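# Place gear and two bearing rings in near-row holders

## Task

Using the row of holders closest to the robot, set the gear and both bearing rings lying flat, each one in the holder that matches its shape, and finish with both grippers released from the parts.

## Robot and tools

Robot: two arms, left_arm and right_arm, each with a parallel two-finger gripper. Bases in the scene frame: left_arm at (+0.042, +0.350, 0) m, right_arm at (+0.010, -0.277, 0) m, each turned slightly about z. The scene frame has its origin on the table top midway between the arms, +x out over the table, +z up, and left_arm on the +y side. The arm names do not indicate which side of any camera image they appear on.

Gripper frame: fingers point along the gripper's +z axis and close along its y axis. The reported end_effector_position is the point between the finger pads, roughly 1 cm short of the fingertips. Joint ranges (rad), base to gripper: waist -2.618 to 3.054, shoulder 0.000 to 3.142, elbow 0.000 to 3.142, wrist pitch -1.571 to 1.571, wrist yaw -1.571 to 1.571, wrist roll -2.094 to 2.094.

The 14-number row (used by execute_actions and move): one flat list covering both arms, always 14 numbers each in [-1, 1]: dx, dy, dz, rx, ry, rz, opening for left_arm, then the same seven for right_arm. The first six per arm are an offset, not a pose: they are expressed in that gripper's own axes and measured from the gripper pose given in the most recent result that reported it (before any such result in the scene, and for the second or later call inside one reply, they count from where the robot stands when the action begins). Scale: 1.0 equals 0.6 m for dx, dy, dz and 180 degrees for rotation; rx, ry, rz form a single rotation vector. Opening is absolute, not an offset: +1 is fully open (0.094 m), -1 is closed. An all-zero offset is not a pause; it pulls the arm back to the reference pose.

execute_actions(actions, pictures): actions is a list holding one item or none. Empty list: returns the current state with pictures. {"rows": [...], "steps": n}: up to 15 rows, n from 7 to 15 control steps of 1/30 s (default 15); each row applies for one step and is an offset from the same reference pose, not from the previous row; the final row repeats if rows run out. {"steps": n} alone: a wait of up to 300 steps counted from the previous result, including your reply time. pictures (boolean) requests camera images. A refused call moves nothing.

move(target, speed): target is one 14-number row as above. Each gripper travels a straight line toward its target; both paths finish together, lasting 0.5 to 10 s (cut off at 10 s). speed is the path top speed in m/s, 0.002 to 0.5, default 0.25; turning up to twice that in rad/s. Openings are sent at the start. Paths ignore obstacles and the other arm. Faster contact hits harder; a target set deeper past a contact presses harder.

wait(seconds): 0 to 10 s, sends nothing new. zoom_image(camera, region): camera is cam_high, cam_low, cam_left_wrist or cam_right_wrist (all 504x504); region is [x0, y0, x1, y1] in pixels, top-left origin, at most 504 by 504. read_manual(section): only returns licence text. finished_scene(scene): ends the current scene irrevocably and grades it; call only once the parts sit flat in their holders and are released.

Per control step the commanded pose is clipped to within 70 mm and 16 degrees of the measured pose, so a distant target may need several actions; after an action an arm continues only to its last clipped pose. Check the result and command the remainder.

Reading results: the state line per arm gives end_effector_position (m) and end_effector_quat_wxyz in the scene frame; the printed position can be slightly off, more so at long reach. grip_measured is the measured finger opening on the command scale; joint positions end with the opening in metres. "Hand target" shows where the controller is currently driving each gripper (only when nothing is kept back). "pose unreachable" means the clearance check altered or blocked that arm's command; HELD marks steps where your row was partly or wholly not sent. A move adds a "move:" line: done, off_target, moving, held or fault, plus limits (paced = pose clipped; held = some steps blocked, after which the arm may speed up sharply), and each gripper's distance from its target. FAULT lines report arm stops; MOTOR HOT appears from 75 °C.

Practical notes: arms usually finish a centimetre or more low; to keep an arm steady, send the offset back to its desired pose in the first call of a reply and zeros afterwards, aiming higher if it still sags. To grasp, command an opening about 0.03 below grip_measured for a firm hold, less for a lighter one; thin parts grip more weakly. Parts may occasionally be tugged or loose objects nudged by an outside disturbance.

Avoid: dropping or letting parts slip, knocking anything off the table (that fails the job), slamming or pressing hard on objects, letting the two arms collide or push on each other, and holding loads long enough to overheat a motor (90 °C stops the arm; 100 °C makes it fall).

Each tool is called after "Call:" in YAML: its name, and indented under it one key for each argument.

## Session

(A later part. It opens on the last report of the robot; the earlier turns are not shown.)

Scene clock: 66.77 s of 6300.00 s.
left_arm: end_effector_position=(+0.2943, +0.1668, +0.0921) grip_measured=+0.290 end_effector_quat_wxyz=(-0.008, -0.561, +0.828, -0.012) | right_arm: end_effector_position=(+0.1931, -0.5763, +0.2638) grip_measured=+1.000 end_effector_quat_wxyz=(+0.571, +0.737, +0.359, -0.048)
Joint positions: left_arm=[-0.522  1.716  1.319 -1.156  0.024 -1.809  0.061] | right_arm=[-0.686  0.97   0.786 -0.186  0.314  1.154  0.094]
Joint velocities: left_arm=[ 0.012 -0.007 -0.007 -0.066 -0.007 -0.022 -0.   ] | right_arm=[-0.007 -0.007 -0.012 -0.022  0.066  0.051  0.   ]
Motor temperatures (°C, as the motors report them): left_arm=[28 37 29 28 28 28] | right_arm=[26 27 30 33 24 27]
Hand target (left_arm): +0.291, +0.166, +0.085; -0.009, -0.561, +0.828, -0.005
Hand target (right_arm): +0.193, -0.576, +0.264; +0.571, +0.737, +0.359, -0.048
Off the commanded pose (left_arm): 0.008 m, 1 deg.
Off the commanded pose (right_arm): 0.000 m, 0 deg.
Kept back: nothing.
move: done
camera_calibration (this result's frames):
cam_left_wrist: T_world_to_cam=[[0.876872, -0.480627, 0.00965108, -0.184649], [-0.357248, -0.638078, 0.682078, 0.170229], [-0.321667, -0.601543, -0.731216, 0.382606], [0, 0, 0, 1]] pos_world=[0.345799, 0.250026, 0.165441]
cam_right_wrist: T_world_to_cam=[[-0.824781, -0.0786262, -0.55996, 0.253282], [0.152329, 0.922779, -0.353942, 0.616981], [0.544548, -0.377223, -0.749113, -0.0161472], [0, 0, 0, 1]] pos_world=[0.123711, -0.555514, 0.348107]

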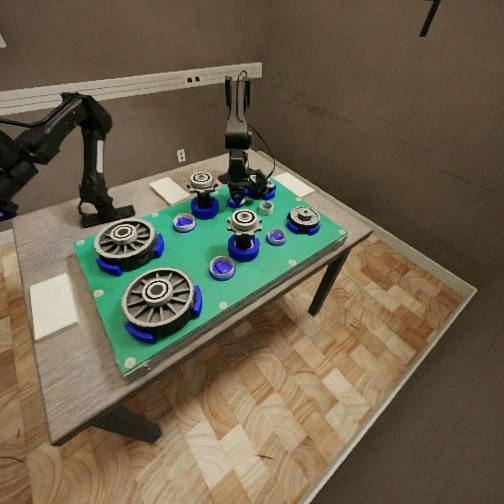

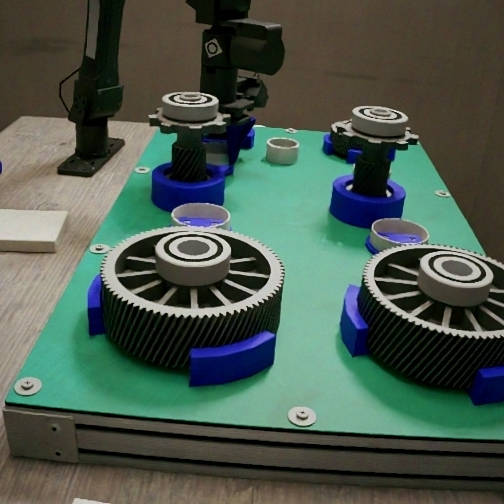

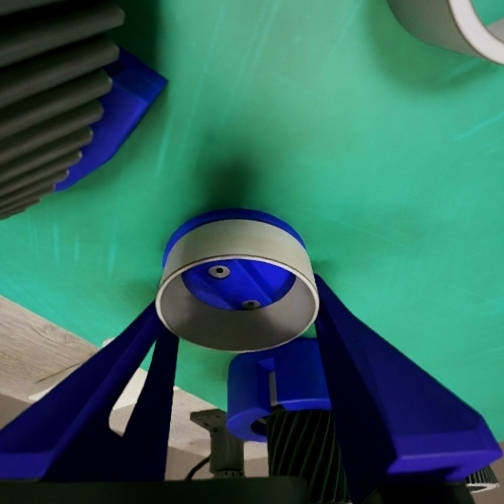

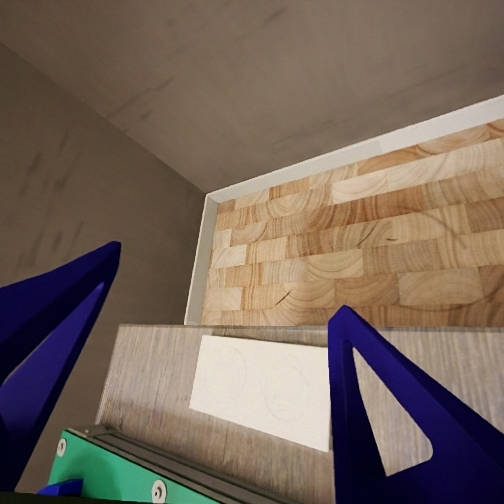

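Call:
move:
  target: [0,0.008,0.02,0,0,0,0.26,0,0,0,0,0,0,1]
  speed: 0.02

Call:
move:
  target: [0,0,0,0,0,0,0.7,0,0,0,0,0,0,1]

Call:
move:
  target: [-0.07,-0.03,-0.16,0,0,0,0.7,0,0,0,0,0,0,1]
  speed: 0.15

Call:
zoom_image:
  camera: "cam_high"
  region: [210, 155, 330, 255]

Scene clock: 69.77 s of 6300.00 s.
left_arm: end_effector_position=(+0.2951, +0.1654, +0.0872) grip_measured=+0.290 end_effector_quat_wxyz=(-0.008, -0.561, +0.827, -0.020) | right_arm: end_effector_position=(+0.1931, -0.5763, +0.2638) grip_measured=+1.000 end_effector_quat_wxyz=(+0.571, +0.737, +0.359, -0.048)
Joint positions: left_arm=[-0.522  1.71   1.292 -1.12   0.028 -1.81   0.061] | right_arm=[-0.686  0.97   0.786 -0.186  0.314  1.154  0.094]
Joint velocities: left_arm=[ 0.007  0.007  0.007 -0.037  0.051 -0.022  0.   ] | right_arm=[ 0.007 -0.007  0.002 -0.051 -0.007 -0.051  0.   ]
Motor temperatures (°C, as the motors report them): left_arm=[28 36 29 28 28 28] | right_arm=[26 27 30 33 24 27]
Hand target (left_arm): +0.290, +0.168, +0.080; -0.008, -0.561, +0.828, -0.012
Hand target (right_arm): +0.193, -0.576, +0.264; +0.571, +0.737, +0.359, -0.048
Off the commanded pose (left_arm): 0.009 m, 1 deg.
Off the commanded pose (right_arm): 0.000 m, 0 deg.
Kept back: nothing.
move: done
camera_calibration (this result's frames):
cam_left_wrist: T_world_to_cam=[[0.877194, -0.479502, 0.0246633, -0.187505], [-0.363627, -0.629915, 0.686282, 0.173067], [-0.313538, -0.61097, -0.726918, 0.3772], [0, 0, 0, 1]] pos_world=[0.345676, 0.249566, 0.160045]
cam_right_wrist: T_world_to_cam=[[-0.824781, -0.0786262, -0.55996, 0.253282], [0.152329, 0.922779, -0.353942, 0.616981], [0.544548, -0.377223, -0.749113, -0.0161472], [0, 0, 0, 1]] pos_world=[0.123711, -0.555514, 0.348107]

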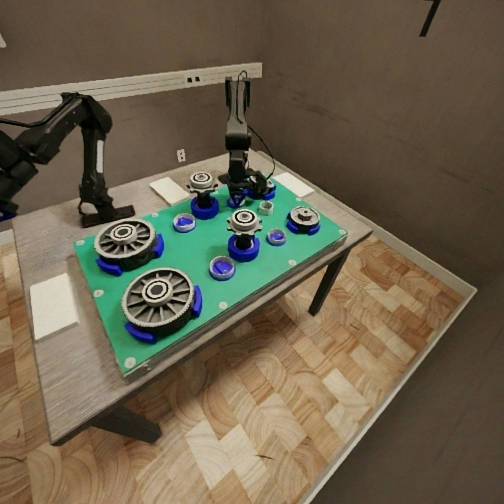

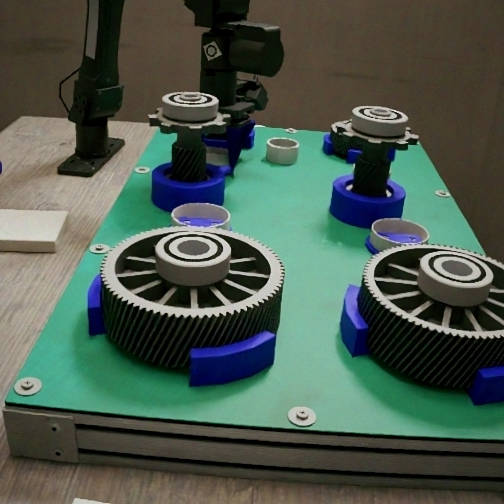

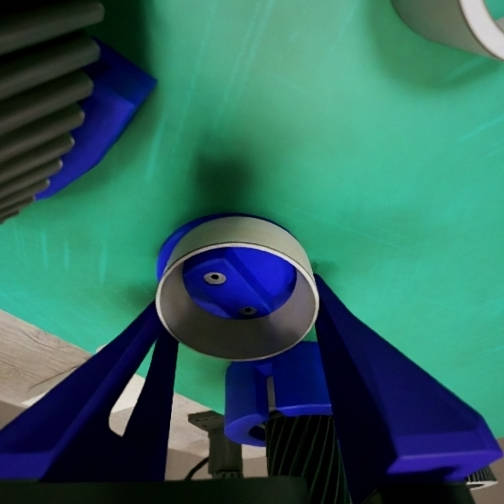

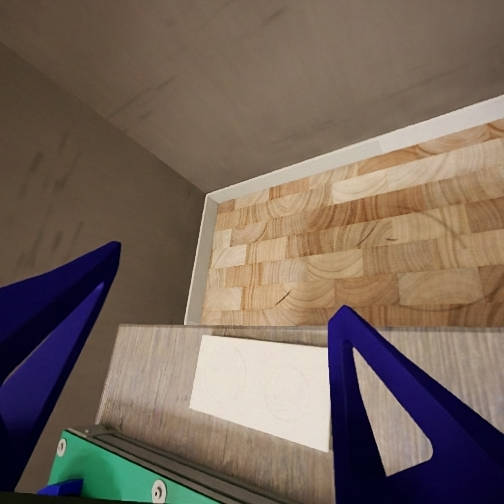

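Scene clock: 70.27 s of 6300.00 s.
left_arm: end_effector_position=(+0.2949, +0.1652, +0.0872) grip_measured=+0.698 end_effector_quat_wxyz=(-0.008, -0.561, +0.827, -0.021) | right_arm: end_effector_position=(+0.1931, -0.5763, +0.2638) grip_measured=+1.000 end_effector_quat_wxyz=(+0.571, +0.737, +0.359, -0.048)
Joint positions: left_arm=[-0.522  1.71   1.292 -1.12   0.03  -1.81   0.08 ] | right_arm=[-0.686  0.97   0.786 -0.186  0.314  1.154  0.094]
Joint velocities: left_arm=[-0.007 -0.007  0.012  0.037 -0.007 -0.022  0.001] | right_arm=[-0.007  0.017  0.002  0.007  0.022  0.037  0.   ]
Motor temperatures (°C, as the motors report them): left_arm=[28 36 29 28 28 28] | right_arm=[26 27 30 33 24 27]
Hand target (left_arm): +0.295, +0.165, +0.087; -0.008, -0.561, +0.827, -0.020
Hand target (right_arm): +0.193, -0.576, +0.264; +0.571, +0.737, +0.359, -0.048
Off the commanded pose (left_arm): 0.000 m, 0 deg.
Off the commanded pose (right_arm): 0.000 m, 0 deg.
Kept back: nothing.
move: done
camera_calibration (this result's frames):
cam_left_wrist: T_world_to_cam=[[0.877192, -0.479516, 0.0244855, -0.187454], [-0.363053, -0.629042, 0.687385, 0.172455], [-0.31421, -0.611858, -0.72588, 0.377275], [0, 0, 0, 1]] pos_world=[0.345587, 0.249433, 0.159904]
cam_right_wrist: T_world_to_cam=[[-0.824781, -0.0786262, -0.55996, 0.253282], [0.152329, 0.922779, -0.353942, 0.616981], [0.544548, -0.377223, -0.749113, -0.0161472], [0, 0, 0, 1]] pos_world=[0.123711, -0.555514, 0.348107]

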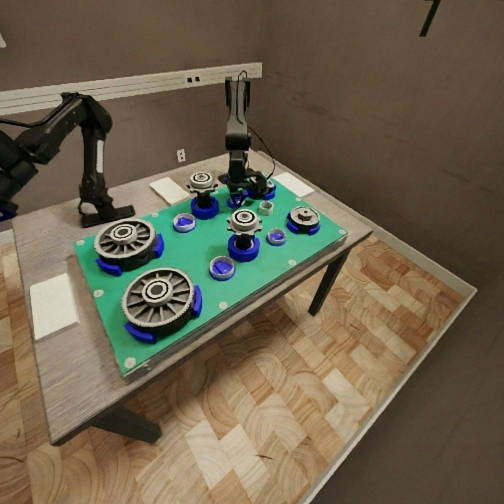

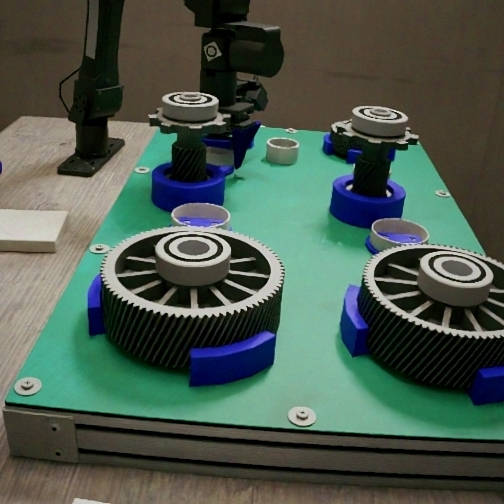

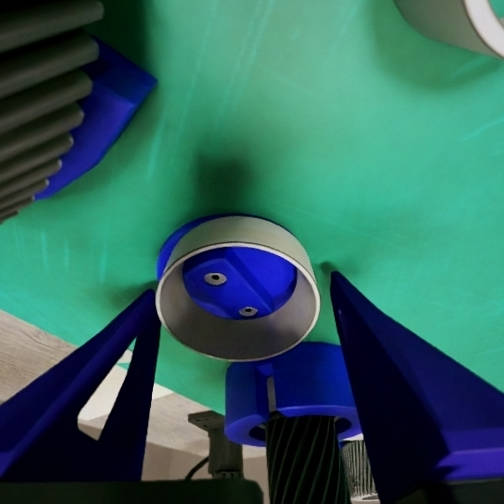

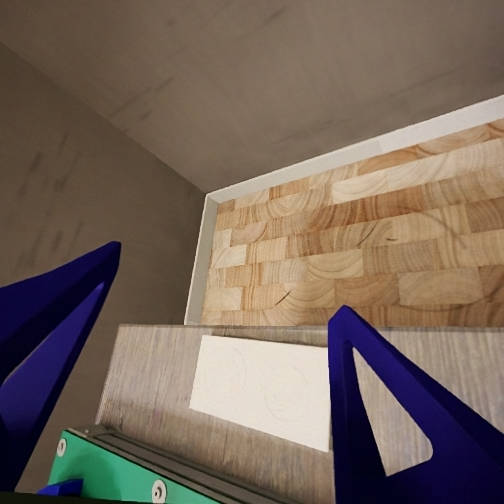

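Scene clock: 71.63 s of 6300.00 s.
left_arm: end_effector_position=(+0.3245, +0.2005, +0.1775) grip_measured=+0.698 end_effector_quat_wxyz=(-0.009, -0.563, +0.826, -0.023) | right_arm: end_effector_position=(+0.1931, -0.5763, +0.2638) grip_measured=+1.000 end_effector_quat_wxyz=(+0.571, +0.737, +0.359, -0.048)
Joint positions: left_arm=[-0.373  1.737  1.684 -1.486  0.038 -1.666  0.08 ] | right_arm=[-0.686  0.97   0.786 -0.186  0.314  1.154  0.094]
Joint velocities: left_arm=[-0.002  0.012  0.002  0.022 -0.051 -0.007  0.   ] | right_arm=[-0.002  0.012 -0.012  0.007 -0.022 -0.037  0.   ]
Motor temperatures (°C, as the motors report them): left_arm=[28 36 29 28 28 28] | right_arm=[26 27 30 33 24 27]
Hand target (left_arm): +0.325, +0.203, +0.181; -0.009, -0.562, +0.827, -0.020
Hand target (right_arm): +0.193, -0.576, +0.264; +0.571, +0.737, +0.359, -0.048
Off the commanded pose (left_arm): 0.005 m, 0 deg.
Off the commanded pose (right_arm): 0.000 m, 0 deg.
Kept back: nothing.
move: done
camera_calibration (this result's frames):
cam_left_wrist: T_world_to_cam=[[0.8793, -0.475463, 0.0277052, -0.200796], [-0.361034, -0.627482, 0.68987, 0.141939], [-0.310623, -0.616605, -0.723403, 0.473105], [0, 0, 0, 1]] pos_world=[0.374761, 0.285312, 0.249889]
cam_right_wrist: T_world_to_cam=[[-0.824781, -0.0786262, -0.55996, 0.253282], [0.152329, 0.922779, -0.353942, 0.616981], [0.544548, -0.377223, -0.749113, -0.0161472], [0, 0, 0, 1]] pos_world=[0.123711, -0.555514, 0.348107]

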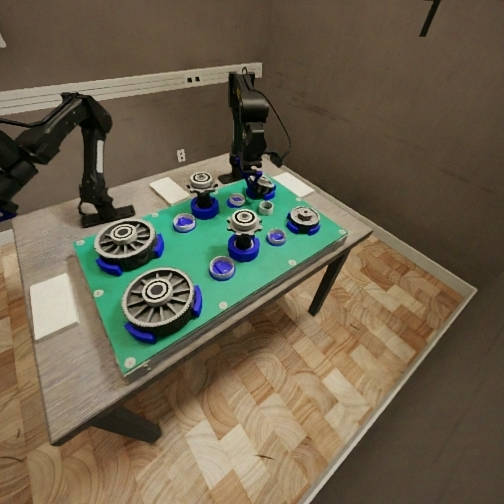

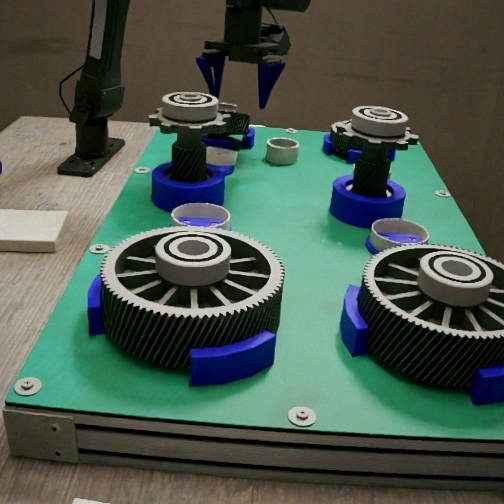

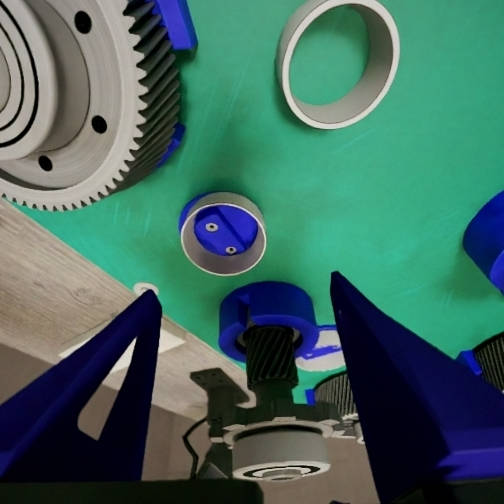

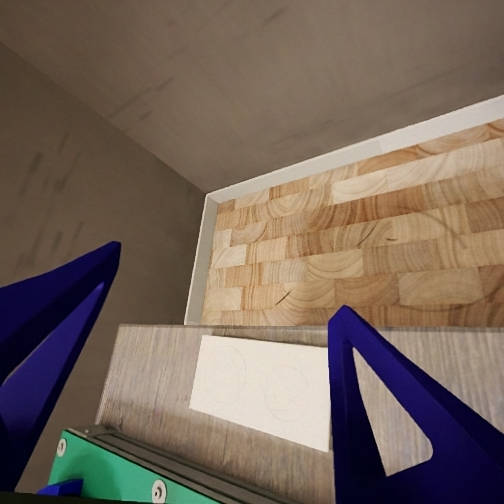

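Region (210, 155, 330, 255) of cam_high's 504x504 image, scaled by 4.200, with more detail than that image has.

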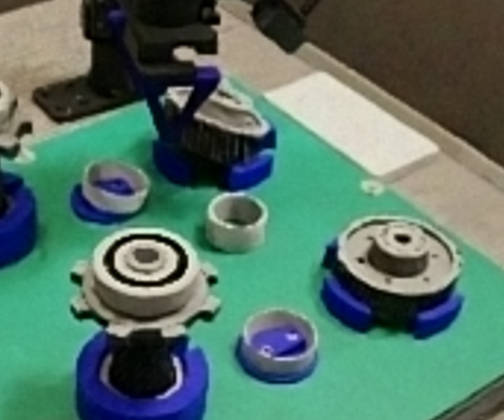

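Call:
move:
  target: [0.072,0.032,0.1,-0.012,-0.008,0,0.8,0,0,0,0,0,0,1]
  speed: 0.15

Call:
move:
  target: [0,0.004,0.056,0,0,0,0.8,0,0,0,0,0,0,1]
  speed: 0.06

Call:
move:
  target: [0,0,0,0,0,0,0.27,0,0,0,0,0,0,1]

Call:
move:
  target: [0.014,0.014,0,0,0,0,0.27,0,0,0,0,0,0,1]
  speed: 0.02

Scene clock: 73.30 s of 6300.00 s.
left_arm: end_effector_position=(+0.2931, +0.1622, +0.1200) grip_measured=+0.798 end_effector_quat_wxyz=(-0.017, -0.561, +0.828, -0.001) | right_arm: end_effector_position=(+0.1931, -0.5763, +0.2638) grip_measured=+1.000 end_effector_quat_wxyz=(+0.571, +0.737, +0.359, -0.048)
Joint positions: left_arm=[-0.531  1.737  1.455 -1.298  0.032 -1.817  0.084] | right_arm=[-0.686  0.97   0.786 -0.186  0.314  1.154  0.094]
Joint velocities: left_arm=[-0.002  0.002  0.002  0.007 -0.022 -0.007 -0.001] | right_arm=[ 0.002  0.017  0.002 -0.037 -0.051  0.007  0.   ]
Motor temperatures (°C, as the motors report them): left_arm=[28 36 29 28 28 28] | right_arm=[26 27 30 33 24 27]
Hand target (left_arm): +0.293, +0.164, +0.119; -0.008, -0.563, +0.826, -0.001
Hand target (right_arm): +0.193, -0.576, +0.264; +0.571, +0.737, +0.359, -0.048
Off the commanded pose (left_arm): 0.003 m, 1 deg.
Off the commanded pose (right_arm): 0.000 m, 0 deg.
Kept back: nothing.
move: done
camera_calibration (this result's frames):
cam_left_wrist: T_world_to_cam=[[0.87582, -0.482286, -0.0184119, -0.182109], [-0.340116, -0.64381, 0.685441, 0.143331], [-0.342432, -0.594061, -0.727895, 0.404389], [0, 0, 0, 1]] pos_world=[0.34672, 0.244681, 0.192755]
cam_right_wrist: T_world_to_cam=[[-0.824781, -0.0786262, -0.55996, 0.253282], [0.152329, 0.922779, -0.353942, 0.616981], [0.544548, -0.377223, -0.749113, -0.0161472], [0, 0, 0, 1]] pos_world=[0.123711, -0.555514, 0.348107]

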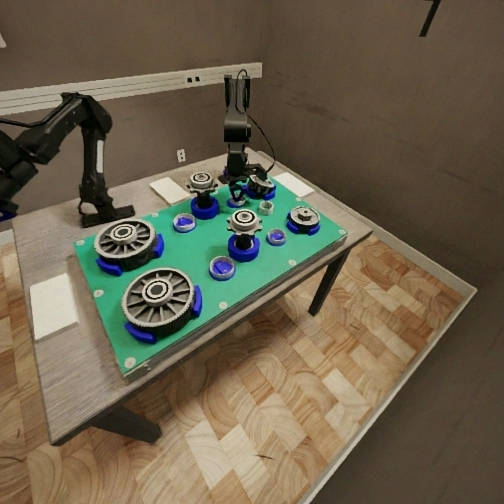

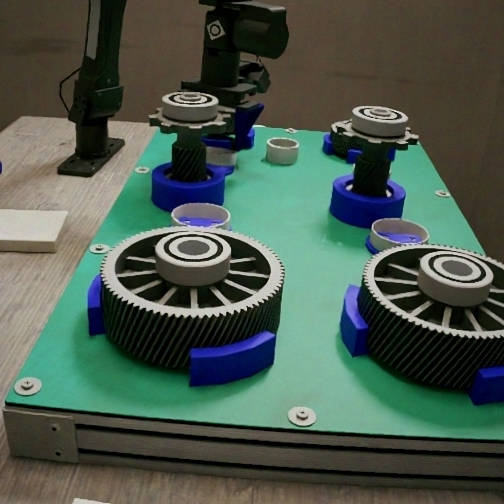

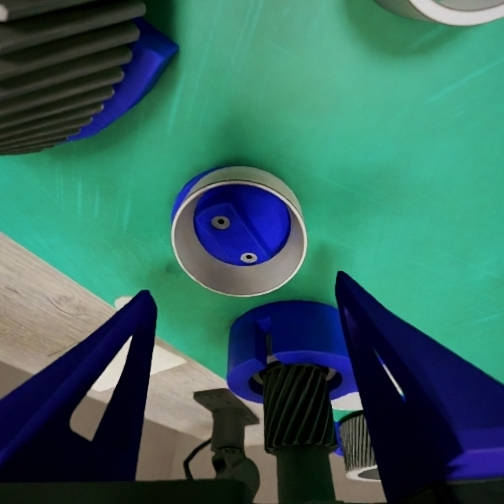

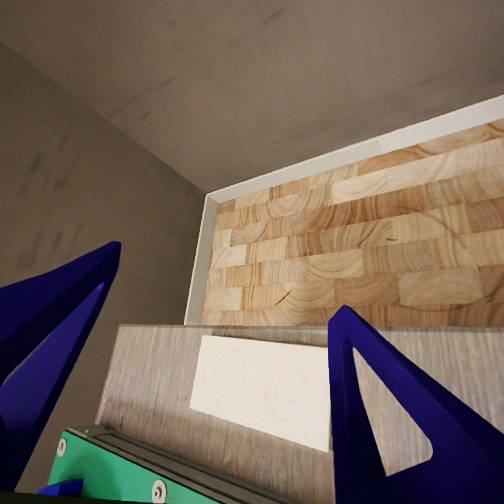

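Scene clock: 74.33 s of 6300.00 s.
left_arm: end_effector_position=(+0.2926, +0.1622, +0.0915) grip_measured=+0.798 end_effector_quat_wxyz=(-0.016, -0.560, +0.828, -0.006) | right_arm: end_effector_position=(+0.1931, -0.5763, +0.2638) grip_measured=+1.000 end_effector_quat_wxyz=(+0.571, +0.737, +0.359, -0.048)
Joint positions: left_arm=[-0.531  1.737  1.341 -1.175  0.034 -1.817  0.084] | right_arm=[-0.686  0.97   0.786 -0.186  0.314  1.154  0.094]
Joint velocities: left_arm=[-0.002  0.007  0.007 -0.037 -0.022 -0.037 -0.001] | right_arm=[-0.022 -0.012  0.002 -0.022 -0.022 -0.022  0.   ]
Motor temperatures (°C, as the motors report them): left_arm=[28 35 29 28 28 28] | right_arm=[26 27 30 33 24 27]
Hand target (left_arm): +0.290, +0.162, +0.087; -0.017, -0.560, +0.828, -0.001
Hand target (right_arm): +0.193, -0.576, +0.264; +0.571, +0.737, +0.359, -0.048
Off the commanded pose (left_arm): 0.006 m, 1 deg.
Off the commanded pose (right_arm): 0.000 m, 0 deg.
Kept back: nothing.
move: done
camera_calibration (this result's frames):
cam_left_wrist: T_world_to_cam=[[0.875916, -0.482376, -0.00918297, -0.182992], [-0.344645, -0.638912, 0.687758, 0.163002], [-0.337625, -0.599253, -0.725882, 0.382681], [0, 0, 0, 1]] pos_world=[0.345666, 0.245196, 0.163996]
cam_right_wrist: T_world_to_cam=[[-0.824781, -0.0786262, -0.55996, 0.253282], [0.152329, 0.922779, -0.353942, 0.616981], [0.544548, -0.377223, -0.749113, -0.0161472], [0, 0, 0, 1]] pos_world=[0.123711, -0.555514, 0.348107]

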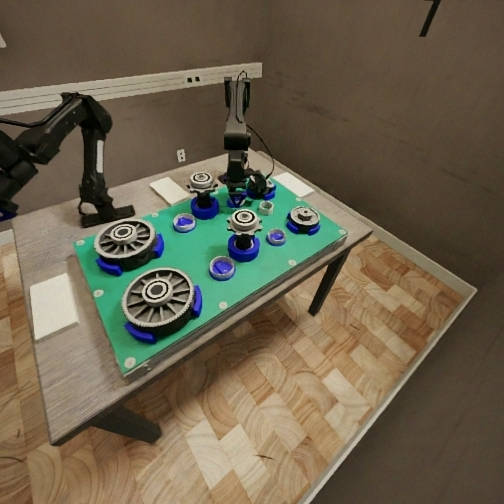

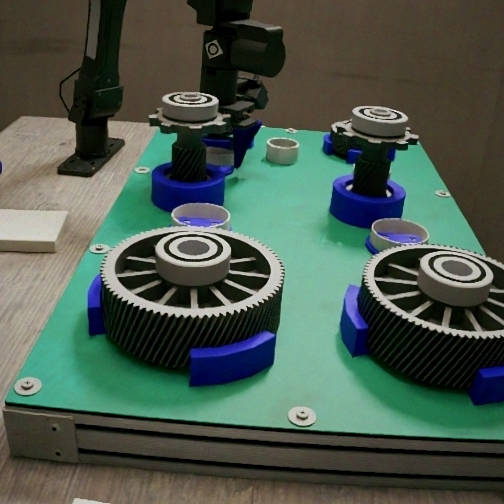

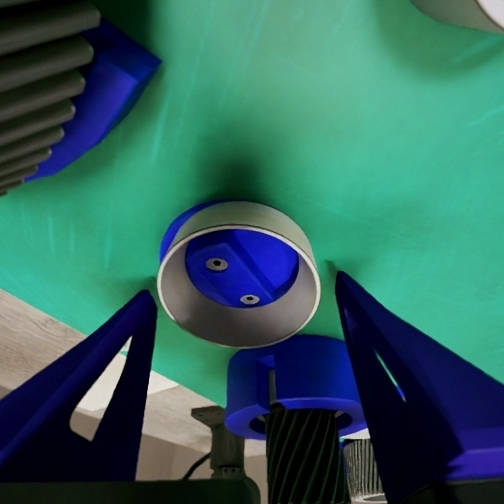

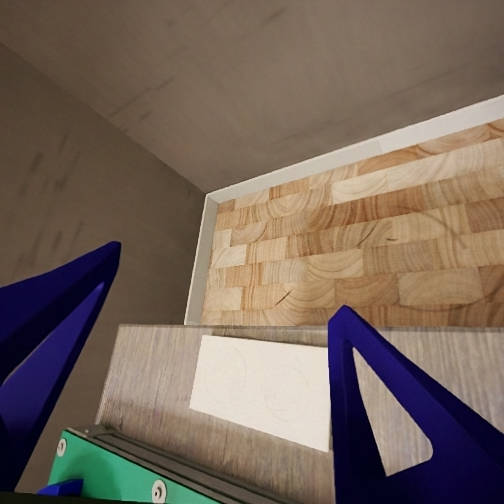

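Scene clock: 74.83 s of 6300.00 s.
left_arm: end_effector_position=(+0.2926, +0.1620, +0.0915) grip_measured=+0.283 end_effector_quat_wxyz=(-0.016, -0.560, +0.828, -0.006) | right_arm: end_effector_position=(+0.1931, -0.5763, +0.2638) grip_measured=+1.000 end_effector_quat_wxyz=(+0.571, +0.737, +0.359, -0.048)
Joint positions: left_arm=[-0.531  1.737  1.341 -1.174  0.035 -1.817  0.06 ] | right_arm=[-0.686  0.97   0.786 -0.186  0.314  1.154  0.094]
Joint velocities: left_arm=[ 0.002  0.012  0.002 -0.022 -0.095  0.022  0.   ] | right_arm=[-0.017 -0.017 -0.012 -0.051  0.022  0.007  0.   ]
Motor temperatures (°C, as the motors report them): left_arm=[28 35 29 28 28 28] | right_arm=[26 27 30 33 24 27]
Hand target (left_arm): +0.293, +0.162, +0.091; -0.016, -0.560, +0.828, -0.006
Hand target (right_arm): +0.193, -0.576, +0.264; +0.571, +0.737, +0.359, -0.048
Off the commanded pose (left_arm): 0.000 m, 0 deg.
Off the commanded pose (right_arm): 0.000 m, 0 deg.
Kept back: nothing.
move: done
camera_calibration (this result's frames):
cam_left_wrist: T_world_to_cam=[[0.875918, -0.482385, -0.00851968, -0.183223], [-0.344763, -0.638179, 0.688379, 0.162741], [-0.337501, -0.600026, -0.725301, 0.382613], [0, 0, 0, 1]] pos_world=[0.345728, 0.245052, 0.163921]
cam_right_wrist: T_world_to_cam=[[-0.824781, -0.0786262, -0.55996, 0.253282], [0.152329, 0.922779, -0.353942, 0.616981], [0.544548, -0.377223, -0.749113, -0.0161472], [0, 0, 0, 1]] pos_world=[0.123711, -0.555514, 0.348107]

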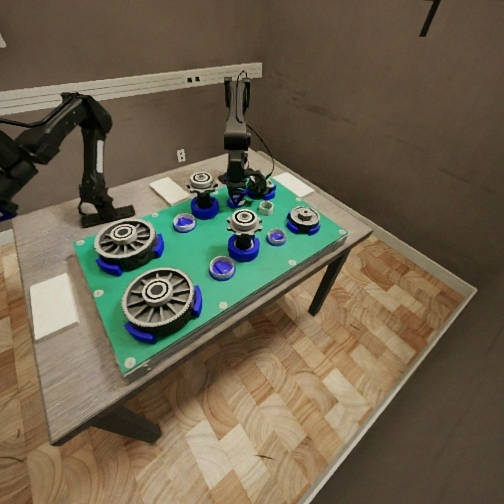

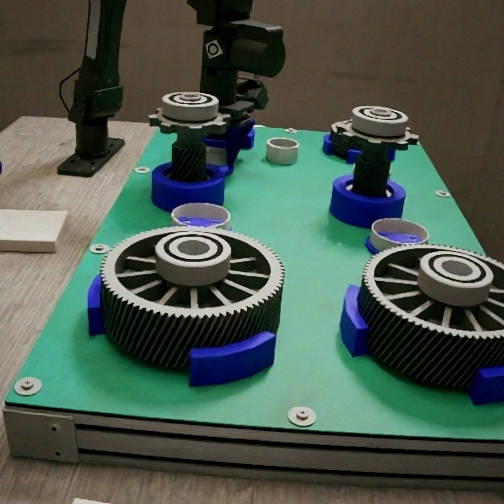

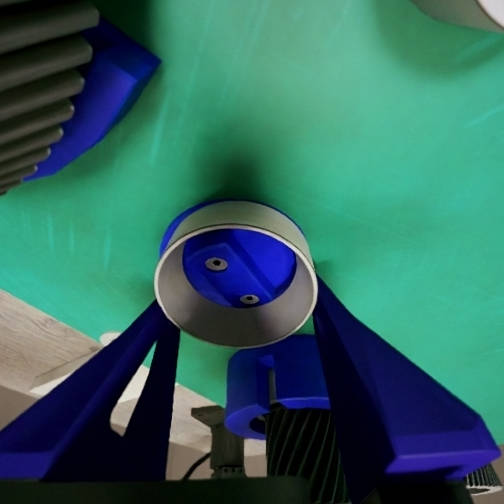

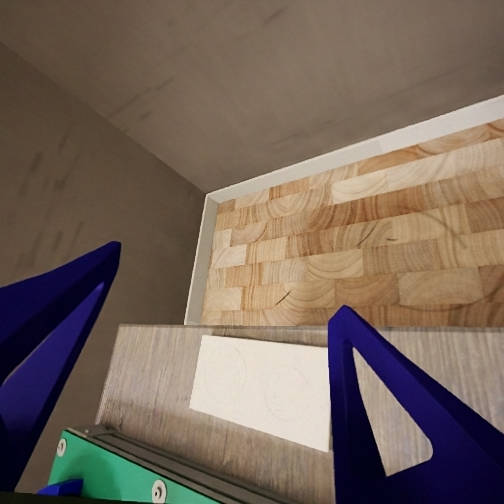

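Scene clock: 75.73 s of 6300.00 s.
left_arm: end_effector_position=(+0.2870, +0.1568, +0.0901) grip_measured=+0.283 end_effector_quat_wxyz=(-0.018, -0.559, +0.829, -0.004) | right_arm: end_effector_position=(+0.1931, -0.5763, +0.2638) grip_measured=+1.000 end_effector_quat_wxyz=(+0.571, +0.737, +0.359, -0.048)
Joint positions: left_arm=[-0.555  1.737  1.336 -1.173  0.036 -1.838  0.06 ] | right_arm=[-0.686  0.97   0.786 -0.186  0.314  1.154  0.094]
Joint velocities: left_arm=[ 0.002  0.002  0.007  0.022 -0.022 -0.037 -0.   ] | right_arm=[-0.022  0.017  0.002 -0.007 -0.081 -0.022  0.   ]
Motor temperatures (°C, as the motors report them): left_arm=[28 35 29 28 28 28] | right_arm=[26 27 30 33 24 27]
Hand target (left_arm): +0.282, +0.157, +0.092; -0.016, -0.560, +0.828, -0.006
Hand target (right_arm): +0.193, -0.576, +0.264; +0.571, +0.737, +0.359, -0.048
Off the commanded pose (left_arm): 0.006 m, 0 deg.
Off the commanded pose (right_arm): 0.000 m, 0 deg.
Kept back: nothing.
move: done
camera_calibration (this result's frames):
cam_left_wrist: T_world_to_cam=[[0.87457, -0.48471, -0.0135644, -0.179623], [-0.343287, -0.638671, 0.688661, 0.158041], [-0.342464, -0.597626, -0.724957, 0.377542], [0, 0, 0, 1]] pos_world=[0.340641, 0.239499, 0.162428]
cam_right_wrist: T_world_to_cam=[[-0.824781, -0.0786262, -0.55996, 0.253282], [0.152329, 0.922779, -0.353942, 0.616981], [0.544548, -0.377223, -0.749113, -0.0161472], [0, 0, 0, 1]] pos_world=[0.123711, -0.555514, 0.348107]

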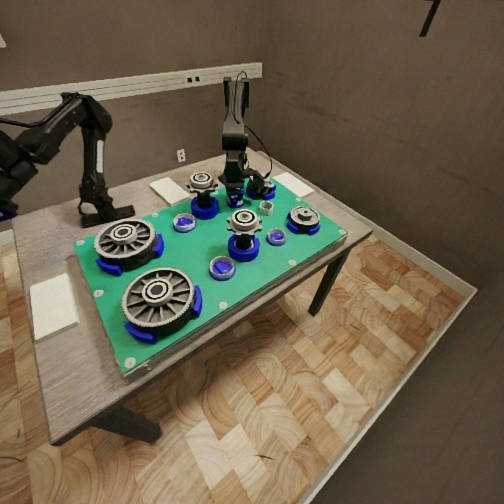

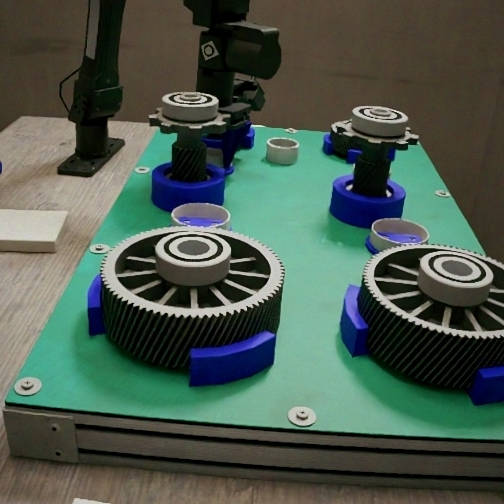

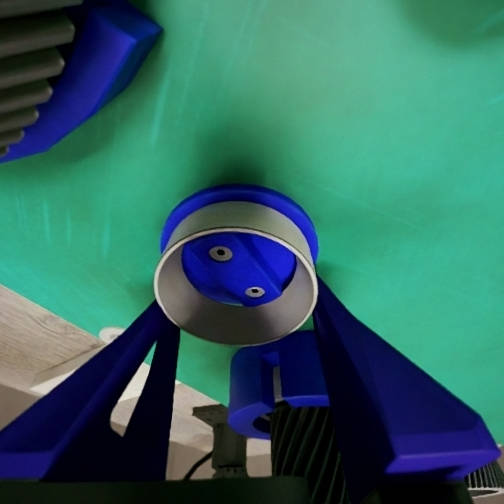

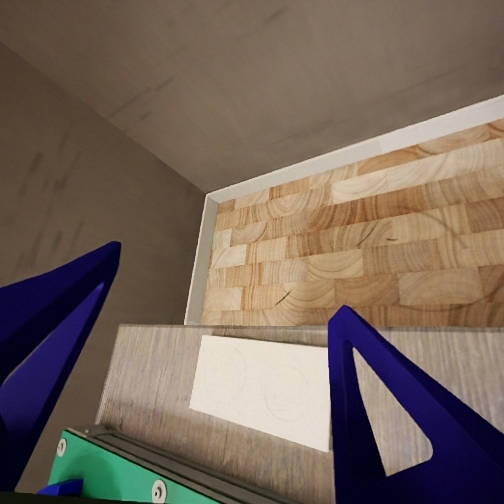

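Call:
move:
  target: [0,0,0,0,0,0,0.7,0,0,0,0,0,0,1]

Call:
move:
  target: [-0.03,-0.02,-0.08,0,0,0,0.7,0,0,0,0,0,0,1]
  speed: 0.15

Call:
move:
  target: [-0.23,0.02,-0.16,0,0,0.38,0.7,0,0,0,0,0,0,1]

Call:
zoom_image:
  camera: "cam_high"
  region: [210, 155, 330, 255]

Scene clock: 76.80 s of 6300.00 s.
left_arm: end_effector_position=(+0.2868, +0.1565, +0.0901) grip_measured=+0.698 end_effector_quat_wxyz=(-0.018, -0.560, +0.829, -0.004) | right_arm: end_effector_position=(+0.1931, -0.5763, +0.2638) grip_measured=+1.000 end_effector_quat_wxyz=(+0.571, +0.737, +0.359, -0.048)
Joint positions: left_arm=[-0.555  1.737  1.336 -1.173  0.038 -1.838  0.08 ] | right_arm=[-0.686  0.97   0.786 -0.186  0.314  1.154  0.094]
Joint velocities: left_arm=[-0.012 -0.007  0.007 -0.037  0.051  0.007 -0.001] | right_arm=[-0.007 -0.002  0.007 -0.022 -0.051 -0.051  0.   ]
Motor temperatures (°C, as the motors report them): left_arm=[28 35 29 28 28 28] | right_arm=[26 27 30 33 24 27]
Hand target (left_arm): +0.287, +0.157, +0.090; -0.018, -0.559, +0.829, -0.004
Hand target (right_arm): +0.193, -0.576, +0.264; +0.571, +0.737, +0.359, -0.048
Off the commanded pose (left_arm): 0.000 m, 0 deg.
Off the commanded pose (right_arm): 0.000 m, 0 deg.
Kept back: nothing.
move: done
camera_calibration (this result's frames):
cam_left_wrist: T_world_to_cam=[[0.874929, -0.484054, -0.0138117, -0.179768], [-0.342146, -0.63811, 0.689748, 0.157326], [-0.342689, -0.598754, -0.723918, 0.377511], [0, 0, 0, 1]] pos_world=[0.340481, 0.23941, 0.162289]
cam_right_wrist: T_world_to_cam=[[-0.824781, -0.0786262, -0.55996, 0.253282], [0.152329, 0.922779, -0.353942, 0.616981], [0.544548, -0.377223, -0.749113, -0.0161472], [0, 0, 0, 1]] pos_world=[0.123711, -0.555514, 0.348107]

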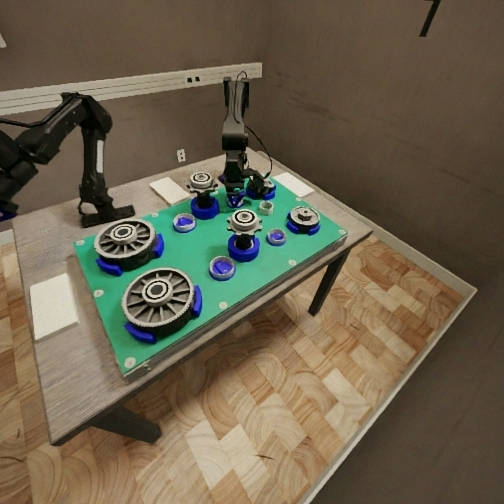

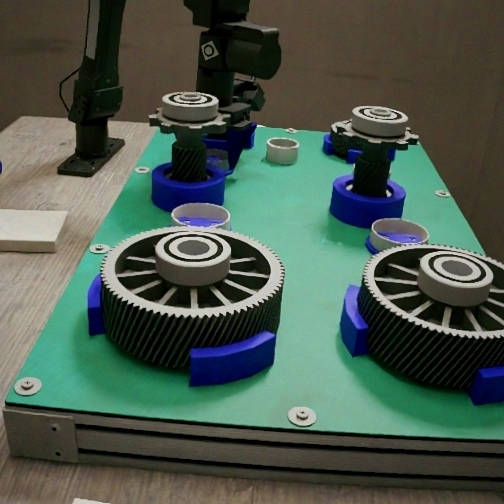

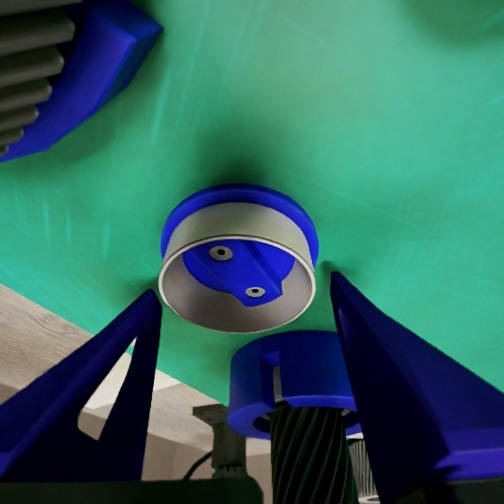

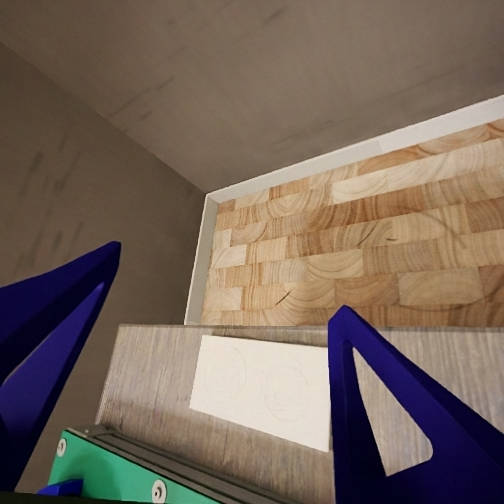

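Scene clock: 77.83 s of 6300.00 s.
left_arm: end_effector_position=(+0.3037, +0.1685, +0.1337) grip_measured=+0.698 end_effector_quat_wxyz=(-0.019, -0.561, +0.828, -0.008) | right_arm: end_effector_position=(+0.1931, -0.5763, +0.2638) grip_measured=+1.000 end_effector_quat_wxyz=(+0.571, +0.737, +0.359, -0.048)
Joint positions: left_arm=[-0.491  1.745  1.518 -1.343  0.041 -1.778  0.08 ] | right_arm=[-0.686  0.97   0.786 -0.186  0.314  1.154  0.094]
Joint velocities: left_arm=[ 0.007  0.012 -0.007 -0.051 -0.051  0.022  0.001] | right_arm=[-0.002  0.002  0.002 -0.037 -0.007  0.037  0.   ]
Motor temperatures (°C, as the motors report them): left_arm=[28 35 29 28 28 28] | right_arm=[26 27 30 33 24 27]
Hand target (left_arm): +0.305, +0.171, +0.137; -0.019, -0.560, +0.828, -0.004
Hand target (right_arm): +0.193, -0.576, +0.264; +0.571, +0.737, +0.359, -0.048
Off the commanded pose (left_arm): 0.005 m, 0 deg.
Off the commanded pose (right_arm): 0.000 m, 0 deg.
Kept back: nothing.
move: done
camera_calibration (this result's frames):
cam_left_wrist: T_world_to_cam=[[0.876469, -0.481409, -0.00688781, -0.19002], [-0.343048, -0.634475, 0.692647, 0.139936], [-0.337816, -0.604721, -0.721244, 0.421148], [0, 0, 0, 1]] pos_world=[0.356822, 0.251986, 0.205516]
cam_right_wrist: T_world_to_cam=[[-0.824781, -0.0786262, -0.55996, 0.253282], [0.152329, 0.922779, -0.353942, 0.616981], [0.544548, -0.377223, -0.749113, -0.0161472], [0, 0, 0, 1]] pos_world=[0.123711, -0.555514, 0.348107]

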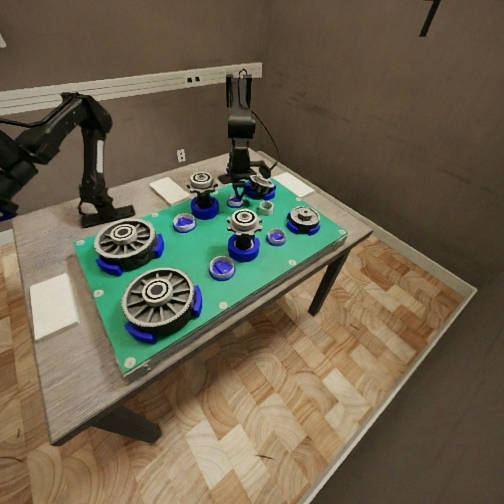

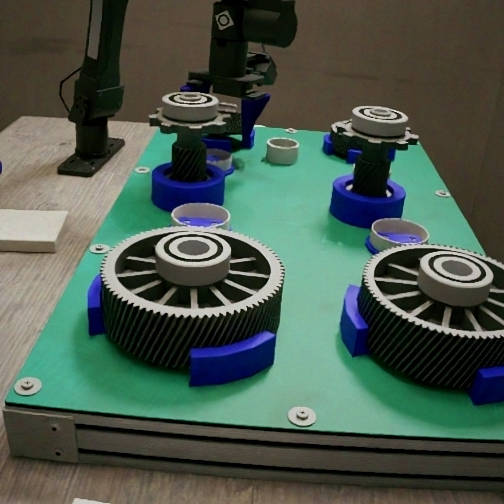

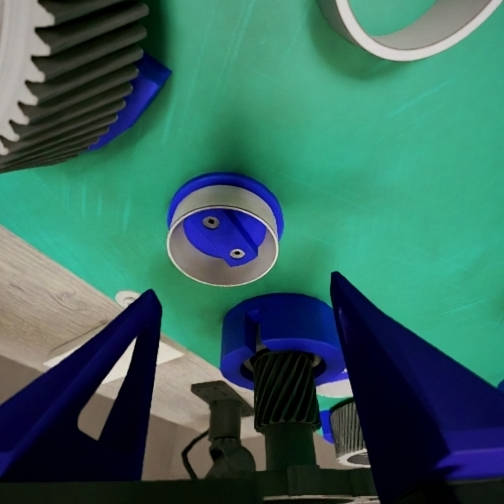

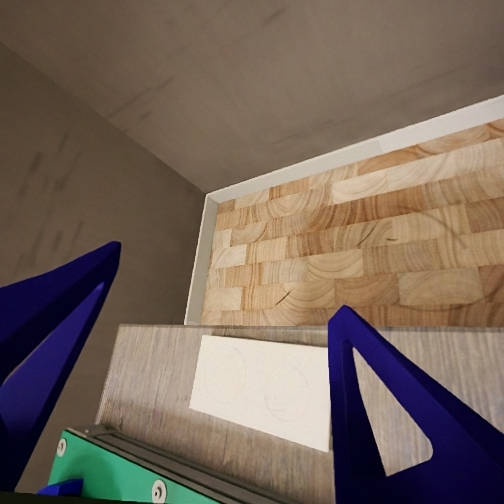

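Scene clock: 80.83 s of 6300.00 s.
left_arm: end_effector_position=(+0.3425, +0.3011, +0.2084) grip_measured=+0.698 end_effector_quat_wxyz=(+0.027, -0.004, +0.999, -0.026) | right_arm: end_effector_position=(+0.1931, -0.5763, +0.2638) grip_measured=+1.000 end_effector_quat_wxyz=(+0.571, +0.737, +0.359, -0.048)
Joint positions: left_arm=[-0.043  1.679  1.741 -1.572  0.043 -0.148  0.08 ] | right_arm=[-0.686  0.97   0.786 -0.186  0.314  1.154  0.094]
Joint velocities: left_arm=[ 0.007  0.002 -0.007 -0.051  0.007  0.066  0.   ] | right_arm=[-0.002  0.002 -0.007 -0.081  0.051 -0.022  0.   ]
Motor temperatures (°C, as the motors report them): left_arm=[28 35 30 28 28 28] | right_arm=[26 27 30 33 24 27]
Hand target (left_arm): +0.343, +0.304, +0.220; +0.044, -0.001, +0.999, -0.027
Hand target (right_arm): +0.193, -0.576, +0.264; +0.571, +0.737, +0.359, -0.048
Off the commanded pose (left_arm): 0.016 m, 4 deg.
Off the commanded pose (right_arm): 0.000 m, 0 deg.
joint sent to its limit (left arm) — the command would take joint 4 (wrist pitch) past its lower limit, so that joint was sent only as far as its limit.
Kept back: nothing.
move: off_target (left_arm)
camera_calibration (this result's frames):
cam_left_wrist: T_world_to_cam=[[-0.115034, -0.992566, 0.039741, 0.324132], [-0.778936, 0.114958, 0.616477, 0.125182], [-0.616463, 0.0399601, -0.78637, 0.483248], [0, 0, 0, 1]] pos_world=[0.432699, 0.288021, 0.289958]
cam_right_wrist: T_world_to_cam=[[-0.824781, -0.0786262, -0.55996, 0.253282], [0.152329, 0.922779, -0.353942, 0.616981], [0.544548, -0.377223, -0.749113, -0.0161472], [0, 0, 0, 1]] pos_world=[0.123711, -0.555514, 0.348107]

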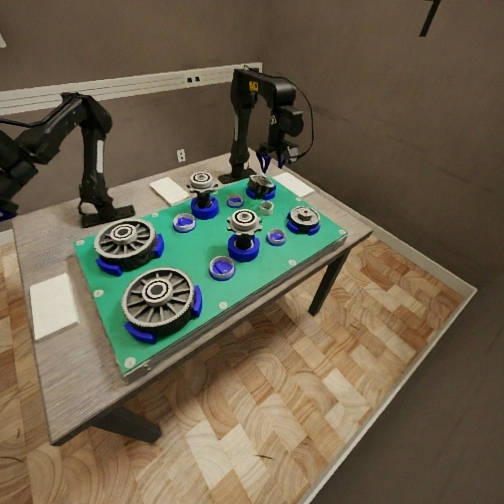

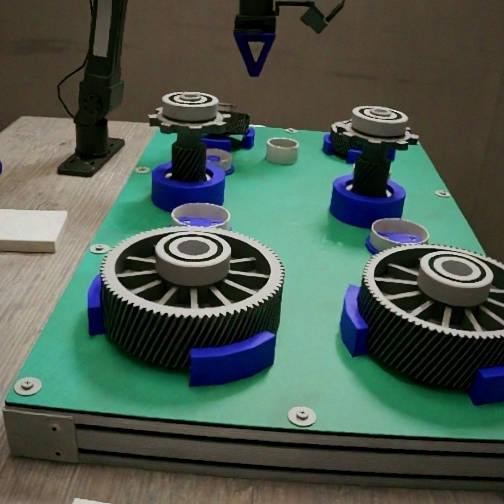

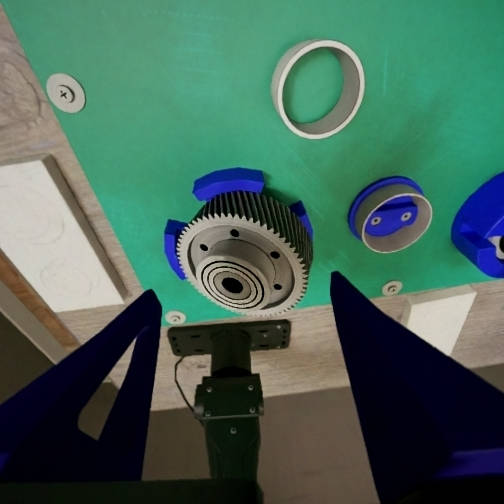

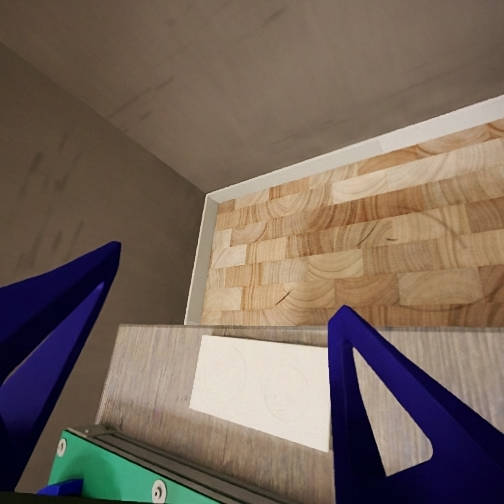

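Region (210, 155, 330, 255) of cam_high's 504x504 image, scaled by 4.200, with more detail than that image has.

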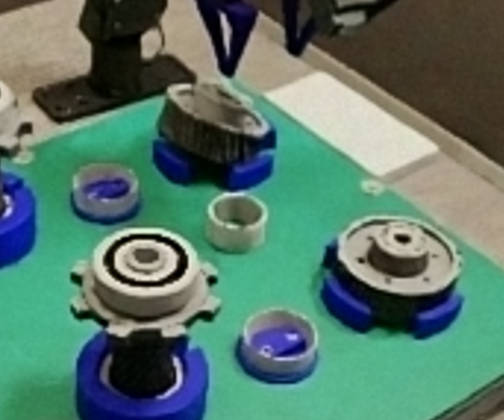

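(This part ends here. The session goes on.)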